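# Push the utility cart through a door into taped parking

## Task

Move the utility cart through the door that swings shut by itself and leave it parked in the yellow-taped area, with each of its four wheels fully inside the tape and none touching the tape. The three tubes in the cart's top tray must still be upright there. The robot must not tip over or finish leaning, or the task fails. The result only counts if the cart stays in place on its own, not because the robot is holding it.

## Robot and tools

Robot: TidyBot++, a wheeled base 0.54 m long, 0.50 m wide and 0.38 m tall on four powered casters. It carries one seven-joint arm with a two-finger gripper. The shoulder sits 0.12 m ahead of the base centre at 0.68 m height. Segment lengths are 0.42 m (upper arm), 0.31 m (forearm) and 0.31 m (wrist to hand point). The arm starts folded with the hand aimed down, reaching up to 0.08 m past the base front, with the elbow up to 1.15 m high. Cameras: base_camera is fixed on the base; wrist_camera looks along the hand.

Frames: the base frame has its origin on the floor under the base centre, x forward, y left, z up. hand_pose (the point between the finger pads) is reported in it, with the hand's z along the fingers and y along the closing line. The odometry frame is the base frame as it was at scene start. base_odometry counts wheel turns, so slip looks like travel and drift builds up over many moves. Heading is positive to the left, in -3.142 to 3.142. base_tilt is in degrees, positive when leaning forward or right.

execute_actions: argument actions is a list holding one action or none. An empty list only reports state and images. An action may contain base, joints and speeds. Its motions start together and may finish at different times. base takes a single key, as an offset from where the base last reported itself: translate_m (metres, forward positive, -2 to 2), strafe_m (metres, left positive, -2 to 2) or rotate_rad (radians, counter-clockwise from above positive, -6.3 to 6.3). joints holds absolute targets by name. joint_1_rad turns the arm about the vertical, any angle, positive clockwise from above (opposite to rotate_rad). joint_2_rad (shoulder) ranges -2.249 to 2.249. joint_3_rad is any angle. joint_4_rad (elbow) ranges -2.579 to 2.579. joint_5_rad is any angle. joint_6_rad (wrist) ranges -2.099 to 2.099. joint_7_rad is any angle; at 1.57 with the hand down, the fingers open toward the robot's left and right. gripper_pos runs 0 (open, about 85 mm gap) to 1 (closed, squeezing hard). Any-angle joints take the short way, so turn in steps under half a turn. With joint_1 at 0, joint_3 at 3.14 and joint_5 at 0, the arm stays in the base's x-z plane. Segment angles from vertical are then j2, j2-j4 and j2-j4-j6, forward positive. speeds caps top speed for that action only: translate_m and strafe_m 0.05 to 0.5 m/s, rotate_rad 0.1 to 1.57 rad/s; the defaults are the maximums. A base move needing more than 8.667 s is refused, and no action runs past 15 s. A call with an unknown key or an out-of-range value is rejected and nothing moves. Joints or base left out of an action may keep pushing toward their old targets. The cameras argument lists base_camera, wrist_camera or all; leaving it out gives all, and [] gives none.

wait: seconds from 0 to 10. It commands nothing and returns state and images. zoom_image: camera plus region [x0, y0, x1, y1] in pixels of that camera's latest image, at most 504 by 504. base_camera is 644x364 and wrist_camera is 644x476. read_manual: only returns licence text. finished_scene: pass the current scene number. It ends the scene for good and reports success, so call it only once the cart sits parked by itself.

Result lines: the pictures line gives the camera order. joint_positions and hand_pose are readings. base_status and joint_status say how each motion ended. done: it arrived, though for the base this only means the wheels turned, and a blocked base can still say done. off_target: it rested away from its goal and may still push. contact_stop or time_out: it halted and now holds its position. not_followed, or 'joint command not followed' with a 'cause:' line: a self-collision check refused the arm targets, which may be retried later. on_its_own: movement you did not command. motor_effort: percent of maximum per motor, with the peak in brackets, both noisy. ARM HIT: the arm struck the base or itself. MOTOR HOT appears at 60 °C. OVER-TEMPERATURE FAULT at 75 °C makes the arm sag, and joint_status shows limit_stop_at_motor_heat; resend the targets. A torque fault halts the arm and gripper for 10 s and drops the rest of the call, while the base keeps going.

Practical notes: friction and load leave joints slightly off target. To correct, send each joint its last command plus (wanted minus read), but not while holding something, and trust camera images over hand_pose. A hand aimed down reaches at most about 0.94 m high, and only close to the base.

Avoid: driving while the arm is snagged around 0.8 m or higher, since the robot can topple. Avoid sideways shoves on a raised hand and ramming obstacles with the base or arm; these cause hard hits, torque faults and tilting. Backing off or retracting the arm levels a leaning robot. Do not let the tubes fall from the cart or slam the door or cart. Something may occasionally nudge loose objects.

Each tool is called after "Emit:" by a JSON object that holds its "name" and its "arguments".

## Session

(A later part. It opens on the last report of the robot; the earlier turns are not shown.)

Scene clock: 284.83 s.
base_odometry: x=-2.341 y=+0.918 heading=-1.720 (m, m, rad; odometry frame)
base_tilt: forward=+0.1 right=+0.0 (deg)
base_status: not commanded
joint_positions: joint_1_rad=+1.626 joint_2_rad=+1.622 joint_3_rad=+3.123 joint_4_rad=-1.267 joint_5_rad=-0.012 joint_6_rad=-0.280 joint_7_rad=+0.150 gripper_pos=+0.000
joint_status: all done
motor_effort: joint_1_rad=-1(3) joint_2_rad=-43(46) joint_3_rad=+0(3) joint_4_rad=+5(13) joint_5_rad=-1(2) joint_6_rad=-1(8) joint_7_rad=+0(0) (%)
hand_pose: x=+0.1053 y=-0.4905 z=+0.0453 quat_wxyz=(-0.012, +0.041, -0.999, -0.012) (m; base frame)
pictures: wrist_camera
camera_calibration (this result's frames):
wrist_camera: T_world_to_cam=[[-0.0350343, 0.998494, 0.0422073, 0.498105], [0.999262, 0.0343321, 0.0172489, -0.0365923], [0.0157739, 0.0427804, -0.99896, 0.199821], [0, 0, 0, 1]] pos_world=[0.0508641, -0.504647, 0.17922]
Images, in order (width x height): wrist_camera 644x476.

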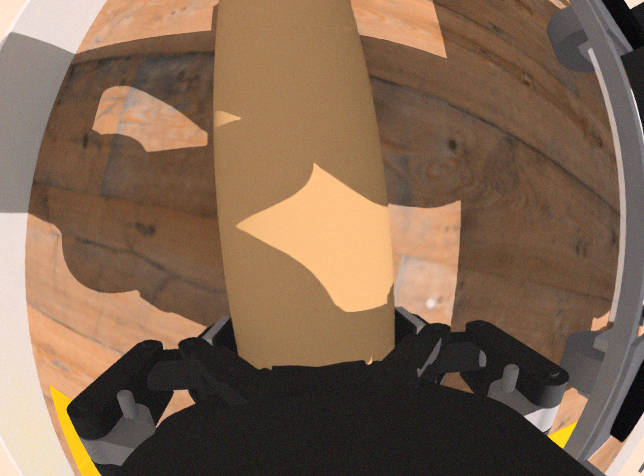

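Width matches the earlier good grip. Closing.

Emit:
{"name": "execute_actions", "arguments": {"actions": [{"joints": {"gripper_pos": 1.0}}], "cameras": ["wrist_camera"]}}

Scene clock: 294.00 s.
base_odometry: x=-2.341 y=+0.918 heading=-1.720 (m, m, rad; odometry frame)
base_tilt: forward=+0.1 right=+0.0 (deg)
base_status: not commanded
joint_positions: joint_1_rad=+1.626 joint_2_rad=+1.615 joint_3_rad=+3.123 joint_4_rad=-1.274 joint_5_rad=-0.012 joint_6_rad=-0.278 joint_7_rad=+0.151 gripper_pos=+0.124
joint_status: gripper_pos off_target (ended at +0.124, target +1.000)
motor_effort: joint_1_rad=-1(2) joint_2_rad=-42(47) joint_3_rad=-1(2) joint_4_rad=+10(17) joint_5_rad=-1(1) joint_6_rad=+4(11) joint_7_rad=+0(0) (%)
hand_pose: x=+0.1053 y=-0.4904 z=+0.0478 quat_wxyz=(-0.012, +0.041, -0.999, -0.012) (m; base frame)
pictures: wrist_camera
camera_calibration (this result's frames):
wrist_camera: T_world_to_cam=[[-0.035623, 0.998497, 0.0416511, 0.498037], [0.999242, 0.0349322, 0.0171962, -0.0363477], [0.0157154, 0.0422321, -0.998984, 0.20205], [0, 0, 0, 1]] pos_world=[0.0508864, -0.504551, 0.181726]
Images, in order (width x height): wrist_camera 644x476.

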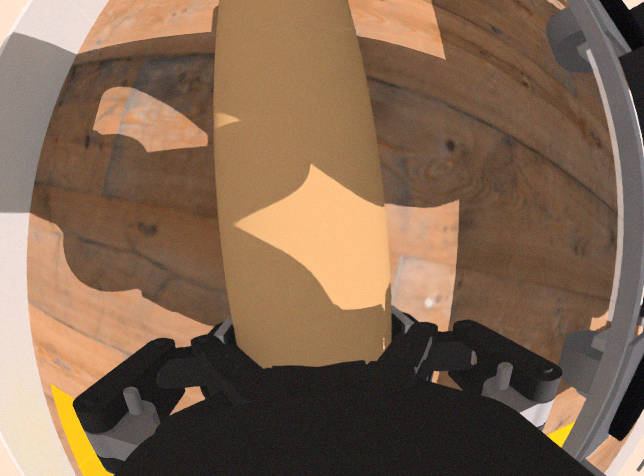

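Emit:
{"name": "execute_actions", "arguments": {"actions": [{"base": {"strafe_m": 0.15}, "joints": {"joint_1_rad": 1.73, "joint_2_rad": 0.7, "joint_4_rad": -1.76, "gripper_pos": 1.0}, "speeds": {"strafe_m": 0.3}}]}}

Scene clock: 300.13 s.
base_odometry: x=-2.193 y=+0.895 heading=-1.720 (m, m, rad; odometry frame)
base_tilt: forward=+0.1 right=+0.1 (deg)
base_status: done
joint_positions: joint_1_rad=+1.710 joint_2_rad=+0.751 joint_3_rad=+3.123 joint_4_rad=-1.763 joint_5_rad=-0.012 joint_6_rad=-0.270 joint_7_rad=+0.152 gripper_pos=+0.125
joint_status: joint_2_rad off_target (ended at +0.751, target +0.700); gripper_pos off_target (ended at +0.125, target +1.000); the others done
motor_effort: joint_1_rad=-1(0) joint_2_rad=-47(57) joint_3_rad=-1(2) joint_4_rad=+17(19) joint_5_rad=-1(1) joint_6_rad=+4(5) joint_7_rad=+0(1) (%)
hand_pose: x=+0.0512 y=-0.5769 z=+0.4438 quat_wxyz=(+0.016, +0.006, -0.984, +0.178) (m; base frame)
pictures: base_camera, wrist_camera
camera_calibration (this result's frames):
wrist_camera: T_world_to_cam=[[0.0310228, 0.941895, -0.334472, 0.696783], [0.998892, -0.0410648, -0.0229925, -0.012074], [-0.0353915, -0.333388, -0.942125, 0.362847], [0, 0, 0, 1]] pos_world=[0.0032862, -0.535823, 0.574624]
Images, in order (width x height): base_camera 644x364, wrist_camera 644x476.

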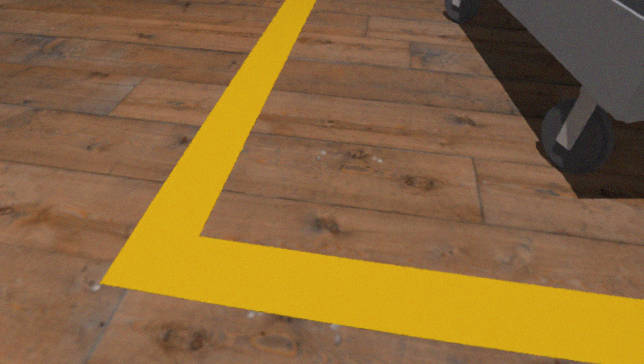

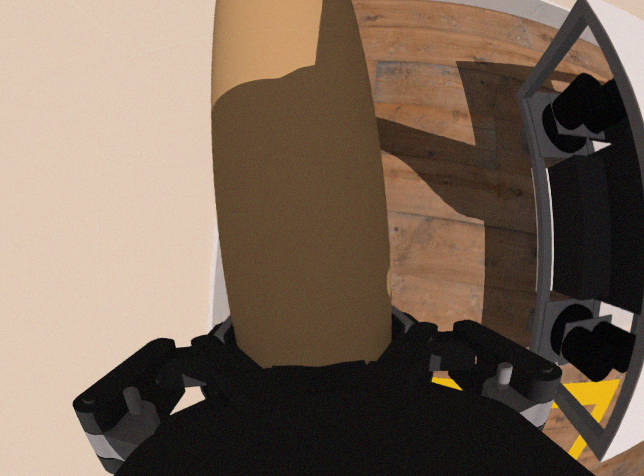

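Emit:
{"name": "execute_actions", "arguments": {"actions": [{"joints": {"joint_2_rad": -0.23, "joint_4_rad": -1.178, "joint_6_rad": -0.53, "joint_7_rad": 1.59, "gripper_pos": 1.0}}], "cameras": ["wrist_camera"]}}

Scene clock: 304.10 s.
base_odometry: x=-2.193 y=+0.895 heading=-1.720 (m, m, rad; odometry frame)
base_tilt: forward=+0.1 right=+0.1 (deg)
base_status: not commanded
joint_positions: joint_1_rad=+1.710 joint_2_rad=-0.199 joint_3_rad=+3.123 joint_4_rad=-1.227 joint_5_rad=-0.012 joint_6_rad=-0.531 joint_7_rad=+1.558 gripper_pos=+0.125
joint_status: joint_4_rad off_target (ended at -1.227, target -1.178); gripper_pos off_target (ended at +0.125, target +1.000); the others done
motor_effort: joint_1_rad=-1(2) joint_2_rad=-19(52) joint_3_rad=+1(1) joint_4_rad=+31(32) joint_5_rad=-1(1) joint_6_rad=+14(14) joint_7_rad=+0(1) (%)
hand_pose: x=+0.0641 y=-0.4938 z=+1.2605 quat_wxyz=(+0.526, +0.462, -0.529, +0.479) (m; base frame)
pictures: wrist_camera
camera_calibration (this result's frames):
wrist_camera: T_world_to_cam=[[-0.989032, 0.131111, -0.0680104, 0.220423], [0.0650385, -0.0268228, -0.997522, 1.29252], [-0.13261, -0.991005, 0.0180014, -0.368276], [0, 0, 0, 1]] pos_world=[0.0851045, -0.359194, 1.31093]
Images, in order (width x height): wrist_camera 644x476.

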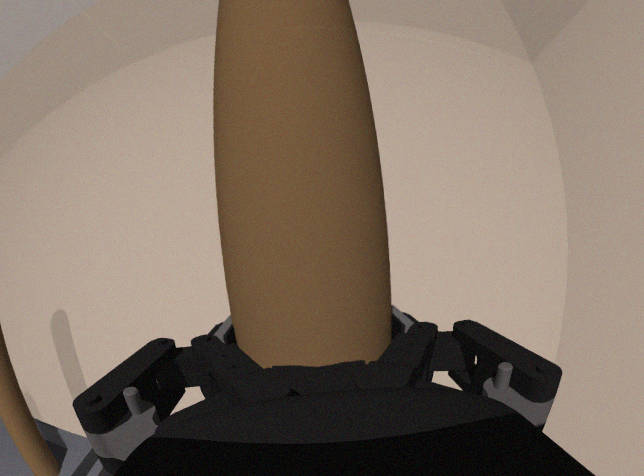

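Emit:
{"name": "zoom_image", "arguments": {"camera": "wrist_camera", "region": [190, 0, 430, 160]}}

Emit:
{"name": "zoom_image", "arguments": {"camera": "wrist_camera", "region": [190, 160, 430, 320]}}

Region (190, 0, 430, 160) of wrist_camera's 644x476 image, scaled by 2.100.

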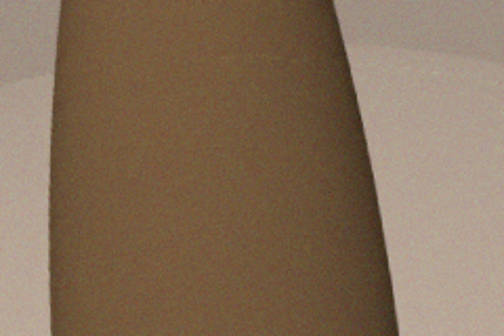

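Region (190, 160, 430, 320) of wrist_camera's 644x476 image, scaled by 2.100.

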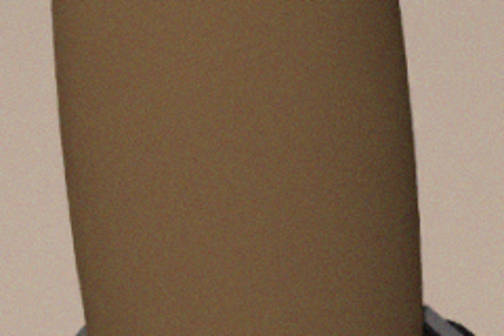

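Emit:
{"name": "execute_actions", "arguments": {"actions": [{"joints": {"joint_1_rad": 1.15, "joint_2_rad": 0.015, "joint_4_rad": -0.835, "joint_6_rad": -0.685, "joint_7_rad": 1.505, "gripper_pos": 1.0}}], "cameras": ["wrist_camera"]}}

Scene clock: 308.90 s.
base_odometry: x=-2.193 y=+0.895 heading=-1.720 (m, m, rad; odometry frame)
base_tilt: forward=+0.1 right=+0.1 (deg)
base_status: not commanded
joint_positions: joint_1_rad=+1.162 joint_2_rad=+0.050 joint_3_rad=+3.121 joint_4_rad=-0.899 joint_5_rad=-0.012 joint_6_rad=-0.684 joint_7_rad=+1.540 gripper_pos=+0.125
joint_status: joint_4_rad off_target (ended at -0.899, target -0.835); gripper_pos off_target (ended at +0.125, target +1.000); the others done
motor_effort: joint_1_rad=-1(0) joint_2_rad=-30(31) joint_3_rad=+1(2) joint_4_rad=+30(33) joint_5_rad=-1(1) joint_6_rad=+14(13) joint_7_rad=+0(1) (%)
hand_pose: x=+0.3660 y=-0.5325 z=+1.2657 quat_wxyz=(+0.356, +0.607, -0.404, +0.585) (m; base frame)
pictures: wrist_camera
camera_calibration (this result's frames):
wrist_camera: T_world_to_cam=[[-0.912013, -0.400665, -0.0877533, 0.238114], [0.057053, 0.0879456, -0.99449, 1.33721], [0.406175, -0.911994, -0.0573483, -0.426454], [0, 0, 0, 1]] pos_world=[0.314086, -0.41112, 1.32628]
Images, in order (width x height): wrist_camera 644x476.

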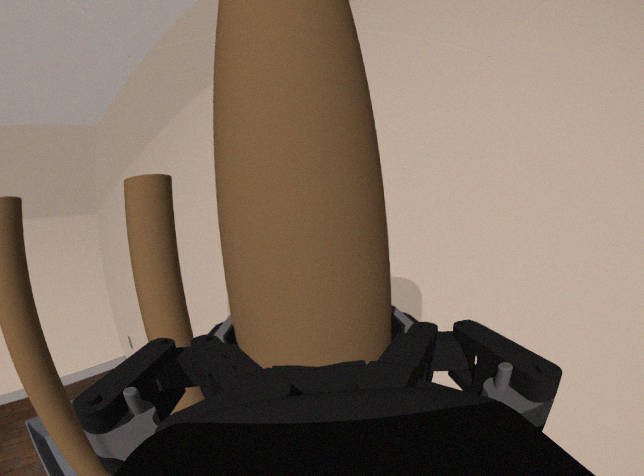

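Emit:
{"name": "execute_actions", "arguments": {"actions": [{"base": {"translate_m": 0.15}, "joints": {"joint_1_rad": 0.846, "joint_4_rad": -0.805, "gripper_pos": 1.0}, "speeds": {"translate_m": 0.2}}]}}

Scene clock: 311.77 s.
base_odometry: x=-2.215 y=+0.747 heading=-1.720 (m, m, rad; odometry frame)
base_tilt: forward=+0.1 right=+0.1 (deg)
base_status: done
joint_positions: joint_1_rad=+0.846 joint_2_rad=+0.053 joint_3_rad=+3.116 joint_4_rad=-0.868 joint_5_rad=-0.012 joint_6_rad=-0.685 joint_7_rad=+1.539 gripper_pos=+0.125
joint_status: joint_4_rad off_target (ended at -0.868, target -0.805); gripper_pos off_target (ended at +0.125, target +1.000); the others done
motor_effort: joint_1_rad=-1(5) joint_2_rad=-30(33) joint_3_rad=+1(3) joint_4_rad=+30(31) joint_5_rad=-1(2) joint_6_rad=+13(13) joint_7_rad=+0(1) (%)
hand_pose: x=+0.5189 y=-0.4247 z=+1.2810 quat_wxyz=(+0.261, +0.655, -0.298, +0.643) (m; base frame)
pictures: base_camera, wrist_camera
camera_calibration (this result's frames):
wrist_camera: T_world_to_cam=[[-0.737126, -0.669811, -0.0894313, 0.219182], [0.0453689, 0.0829901, -0.995517, 1.33947], [0.67423, -0.737879, -0.0307856, -0.488519], [0, 0, 0, 1]] pos_world=[0.430169, -0.324821, 1.33803]
Images, in order (width x height): base_camera 644x364, wrist_camera 644x476.

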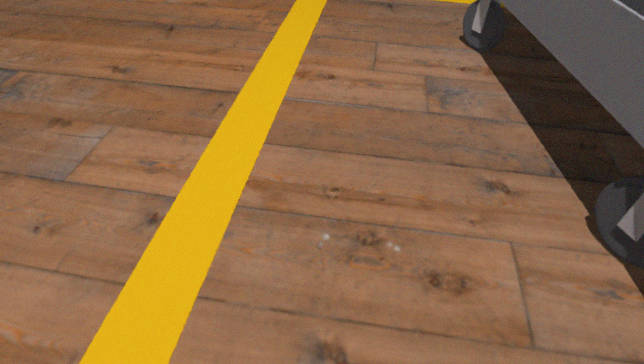

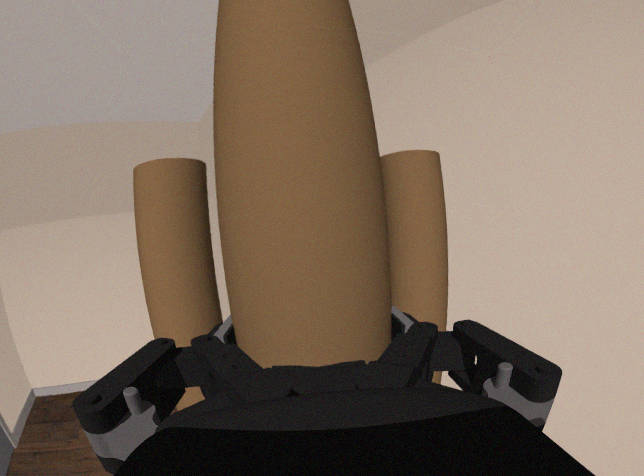

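Emit:
{"name": "execute_actions", "arguments": {"actions": [{"joints": {"joint_2_rad": -0.112, "joint_4_rad": -1.285, "joint_6_rad": -0.283, "gripper_pos": 1.0}}], "cameras": ["wrist_camera"]}}

Scene clock: 314.57 s.
base_odometry: x=-2.215 y=+0.747 heading=-1.720 (m, m, rad; odometry frame)
base_tilt: forward=+0.1 right=+0.0 (deg)
base_status: not commanded
joint_positions: joint_1_rad=+0.846 joint_2_rad=-0.056 joint_3_rad=+3.116 joint_4_rad=-1.313 joint_5_rad=-0.012 joint_6_rad=-0.365 joint_7_rad=+1.539 gripper_pos=+0.125
joint_status: joint_2_rad off_target (ended at -0.056, target -0.112); joint_6_rad off_target (ended at -0.365, target -0.283); gripper_pos off_target (ended at +0.125, target +1.000); the others done
motor_effort: joint_1_rad=-1(1) joint_2_rad=-27(30) joint_3_rad=+1(1) joint_4_rad=+34(34) joint_5_rad=-1(1) joint_6_rad=+13(14) joint_7_rad=+0(0) (%)
hand_pose: x=+0.5213 y=-0.4265 z=+1.1826 quat_wxyz=(+0.260, +0.660, -0.302, +0.638) (m; base frame)
pictures: wrist_camera
camera_calibration (this result's frames):
wrist_camera: T_world_to_cam=[[-0.740516, -0.66622, -0.0882417, 0.212776], [0.0341119, 0.093873, -0.995, 1.25153], [0.671172, -0.739824, -0.0467885, -0.474794], [0, 0, 0, 1]] pos_world=[0.433541, -0.326993, 1.24183]
Images, in order (width x height): wrist_camera 644x476.

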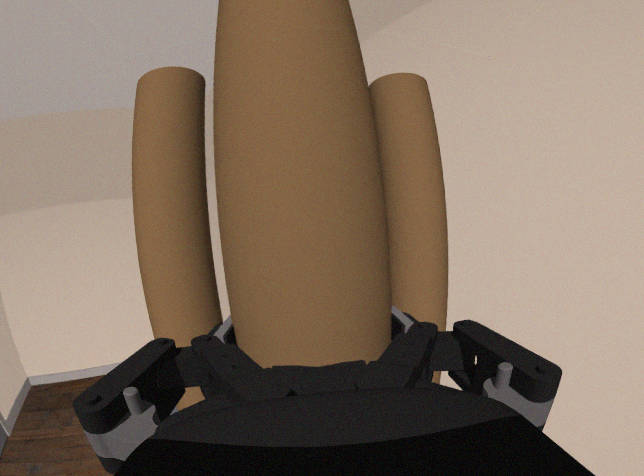

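Emit:
{"name": "zoom_image", "arguments": {"camera": "wrist_camera", "region": [110, 50, 250, 350]}}

Emit:
{"name": "zoom_image", "arguments": {"camera": "wrist_camera", "region": [340, 50, 480, 350]}}

Region (110, 50, 250, 350) of wrist_camera's 644x476 image, scaled by 1.680; it fills the left 235 columns of this view, and the rest is white.

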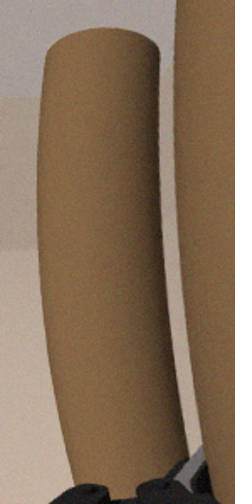

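Region (340, 50, 480, 350) of wrist_camera's 644x476 image, scaled by 1.680; it fills the left 235 columns of this view, and the rest is white.

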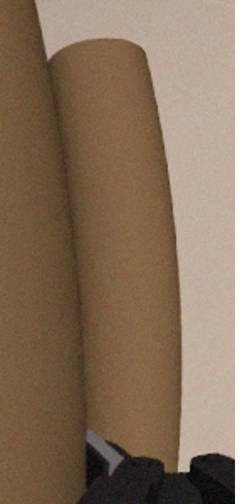

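Emit:
{"name": "execute_actions", "arguments": {"actions": [{"joints": {"joint_2_rad": -0.13, "joint_4_rad": -1.374, "joint_6_rad": -0.201, "gripper_pos": 1.0}}], "cameras": []}}

Scene clock: 317.37 s.
base_odometry: x=-2.215 y=+0.747 heading=-1.720 (m, m, rad; odometry frame)
base_tilt: forward=+0.1 right=+0.1 (deg)
base_status: not commanded
joint_positions: joint_1_rad=+0.846 joint_2_rad=-0.079 joint_3_rad=+3.116 joint_4_rad=-1.393 joint_5_rad=-0.012 joint_6_rad=-0.277 joint_7_rad=+1.539 gripper_pos=+0.125
joint_status: joint_2_rad off_target (ended at -0.079, target -0.130); joint_6_rad off_target (ended at -0.277, target -0.201); gripper_pos off_target (ended at +0.125, target +1.000); the others done
motor_effort: joint_1_rad=-1(1) joint_2_rad=-28(27) joint_3_rad=+1(1) joint_4_rad=+34(34) joint_5_rad=+0(0) joint_6_rad=+13(14) joint_7_rad=+0(1) (%)
hand_pose: x=+0.5182 y=-0.4234 z=+1.1745 quat_wxyz=(+0.265, +0.650, -0.297, +0.648) (m; base frame)
pictures: none
No camera images: the call's "cameras" was empty. Leave "cameras" out to get every camera's image.

Emit:
{"name": "execute_actions", "arguments": {"actions": [{"joints": {"joint_2_rad": -0.115, "joint_4_rad": -1.401, "joint_6_rad": -0.215, "gripper_pos": 1.0}}], "cameras": []}}

Scene clock: 318.33 s.
base_odometry: x=-2.215 y=+0.747 heading=-1.720 (m, m, rad; odometry frame)
base_tilt: forward=+0.1 right=+0.1 (deg)
base_status: not commanded
joint_positions: joint_1_rad=+0.846 joint_2_rad=-0.081 joint_3_rad=+3.116 joint_4_rad=-1.398 joint_5_rad=-0.012 joint_6_rad=-0.273 joint_7_rad=+1.539 gripper_pos=+0.125
joint_status: joint_6_rad off_target (ended at -0.273, target -0.215); gripper_pos off_target (ended at +0.125, target +1.000); the others done
motor_effort: joint_1_rad=-1(1) joint_2_rad=-23(26) joint_3_rad=+1(1) joint_4_rad=+29(33) joint_5_rad=+0(0) joint_6_rad=+11(13) joint_7_rad=+0(0) (%)
hand_pose: x=+0.5178 y=-0.4228 z=+1.1742 quat_wxyz=(+0.265, +0.649, -0.297, +0.648) (m; base frame)
pictures: none
No camera images: the call's "cameras" was empty. Leave "cameras" out to get every camera's image.

Contact at z≈1.174. Relax the preload, then release.

Emit:
{"name": "execute_actions", "arguments": {"actions": [{"joints": {"joint_2_rad": -0.083, "joint_4_rad": -1.398, "joint_6_rad": -0.28, "gripper_pos": 1.0}}], "cameras": []}}

Emit:
{"name": "execute_actions", "arguments": {"actions": [{"joints": {"gripper_pos": 0.0}}], "cameras": ["wrist_camera"]}}

Scene clock: 319.37 s.
base_odometry: x=-2.215 y=+0.747 heading=-1.720 (m, m, rad; odometry frame)
base_tilt: forward=+0.1 right=+0.0 (deg)
base_status: not commanded
joint_positions: joint_1_rad=+0.846 joint_2_rad=-0.080 joint_3_rad=+3.116 joint_4_rad=-1.398 joint_5_rad=-0.012 joint_6_rad=-0.273 joint_7_rad=+1.539 gripper_pos=+0.125
joint_status: gripper_pos off_target (ended at +0.125, target +1.000); the others done
motor_effort: joint_1_rad=-1(1) joint_2_rad=-21(23) joint_3_rad=+1(1) joint_4_rad=+27(29) joint_5_rad=-1(0) joint_6_rad=+8(11) joint_7_rad=+0(1) (%)
hand_pose: x=+0.5180 y=-0.4231 z=+1.1739 quat_wxyz=(+0.265, +0.649, -0.297, +0.648) (m; base frame)
pictures: none
No camera images: the call's "cameras" was empty. Leave "cameras" out to get every camera's image.

Scene clock: 320.47 s.
base_odometry: x=-2.215 y=+0.747 heading=-1.720 (m, m, rad; odometry frame)
base_tilt: forward=+0.1 right=+0.1 (deg)
base_status: not commanded
joint_positions: joint_1_rad=+0.846 joint_2_rad=-0.080 joint_3_rad=+3.116 joint_4_rad=-1.398 joint_5_rad=-0.012 joint_6_rad=-0.273 joint_7_rad=+1.539 gripper_pos=+0.000
joint_status: all done
motor_effort: joint_1_rad=-1(2) joint_2_rad=-19(21) joint_3_rad=+0(0) joint_4_rad=+25(27) joint_5_rad=-1(0) joint_6_rad=+8(9) joint_7_rad=+0(0) (%)
hand_pose: x=+0.5180 y=-0.4231 z=+1.1739 quat_wxyz=(+0.265, +0.649, -0.297, +0.648) (m; base frame)
pictures: wrist_camera
camera_calibration (this result's frames):
wrist_camera: T_world_to_cam=[[-0.739287, -0.667512, -0.0887873, 0.211315], [0.0563431, 0.0700722, -0.995949, 1.22218], [0.67103, -0.741295, -0.0141937, -0.509292], [0, 0, 0, 1]] pos_world=[0.429111, -0.322121, 1.22876]
Images, in order (width x height): wrist_camera 644x476.

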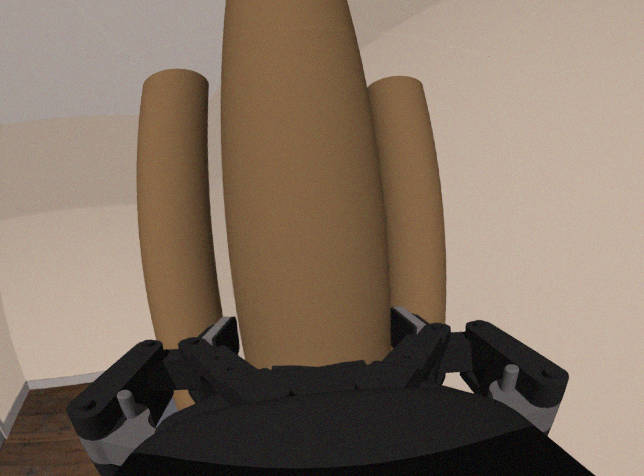

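Emit:
{"name": "execute_actions", "arguments": {"actions": [{"joints": {"joint_2_rad": -0.42, "joint_4_rad": -1.72}}]}}

Scene clock: 322.30 s.
base_odometry: x=-2.215 y=+0.747 heading=-1.720 (m, m, rad; odometry frame)
base_tilt: forward=+0.1 right=+0.1 (deg)
base_status: not commanded
joint_positions: joint_1_rad=+0.846 joint_2_rad=-0.422 joint_3_rad=+3.116 joint_4_rad=-1.697 joint_5_rad=-0.012 joint_6_rad=-0.273 joint_7_rad=+1.539 gripper_pos=+0.000
joint_status: all done
motor_effort: joint_1_rad=-1(2) joint_2_rad=-6(21) joint_3_rad=+2(0) joint_4_rad=+25(26) joint_5_rad=-1(1) joint_6_rad=+7(7) joint_7_rad=+0(0) (%)
hand_pose: x=+0.4235 y=-0.3171 z=+1.1643 quat_wxyz=(+0.274, +0.636, -0.289, +0.661) (m; base frame)
pictures: base_camera, wrist_camera
camera_calibration (this result's frames):
wrist_camera: T_world_to_cam=[[-0.738647, -0.669218, -0.0809138, 0.201354], [0.0789232, 0.0333522, -0.996323, 1.18968], [0.669456, -0.742317, 0.0281814, -0.416422], [0, 0, 0, 1]] pos_world=[0.333613, -0.214046, 1.21333]
Images, in order (width x height): base_camera 644x364, wrist_camera 644x476.

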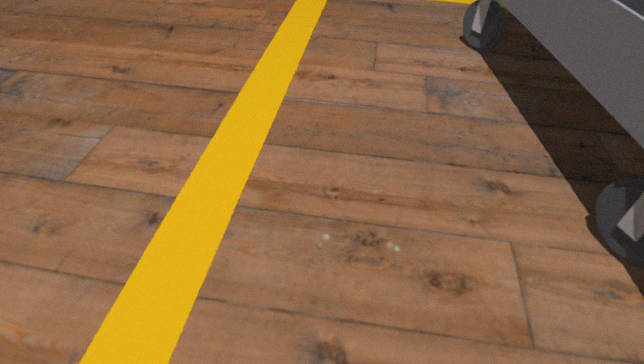

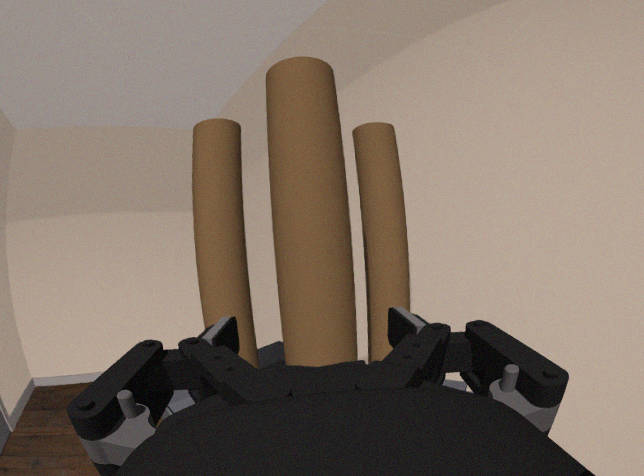

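Emit:
{"name": "finished_scene", "arguments": {"scene": 1}}

The scene is finished: the task was done.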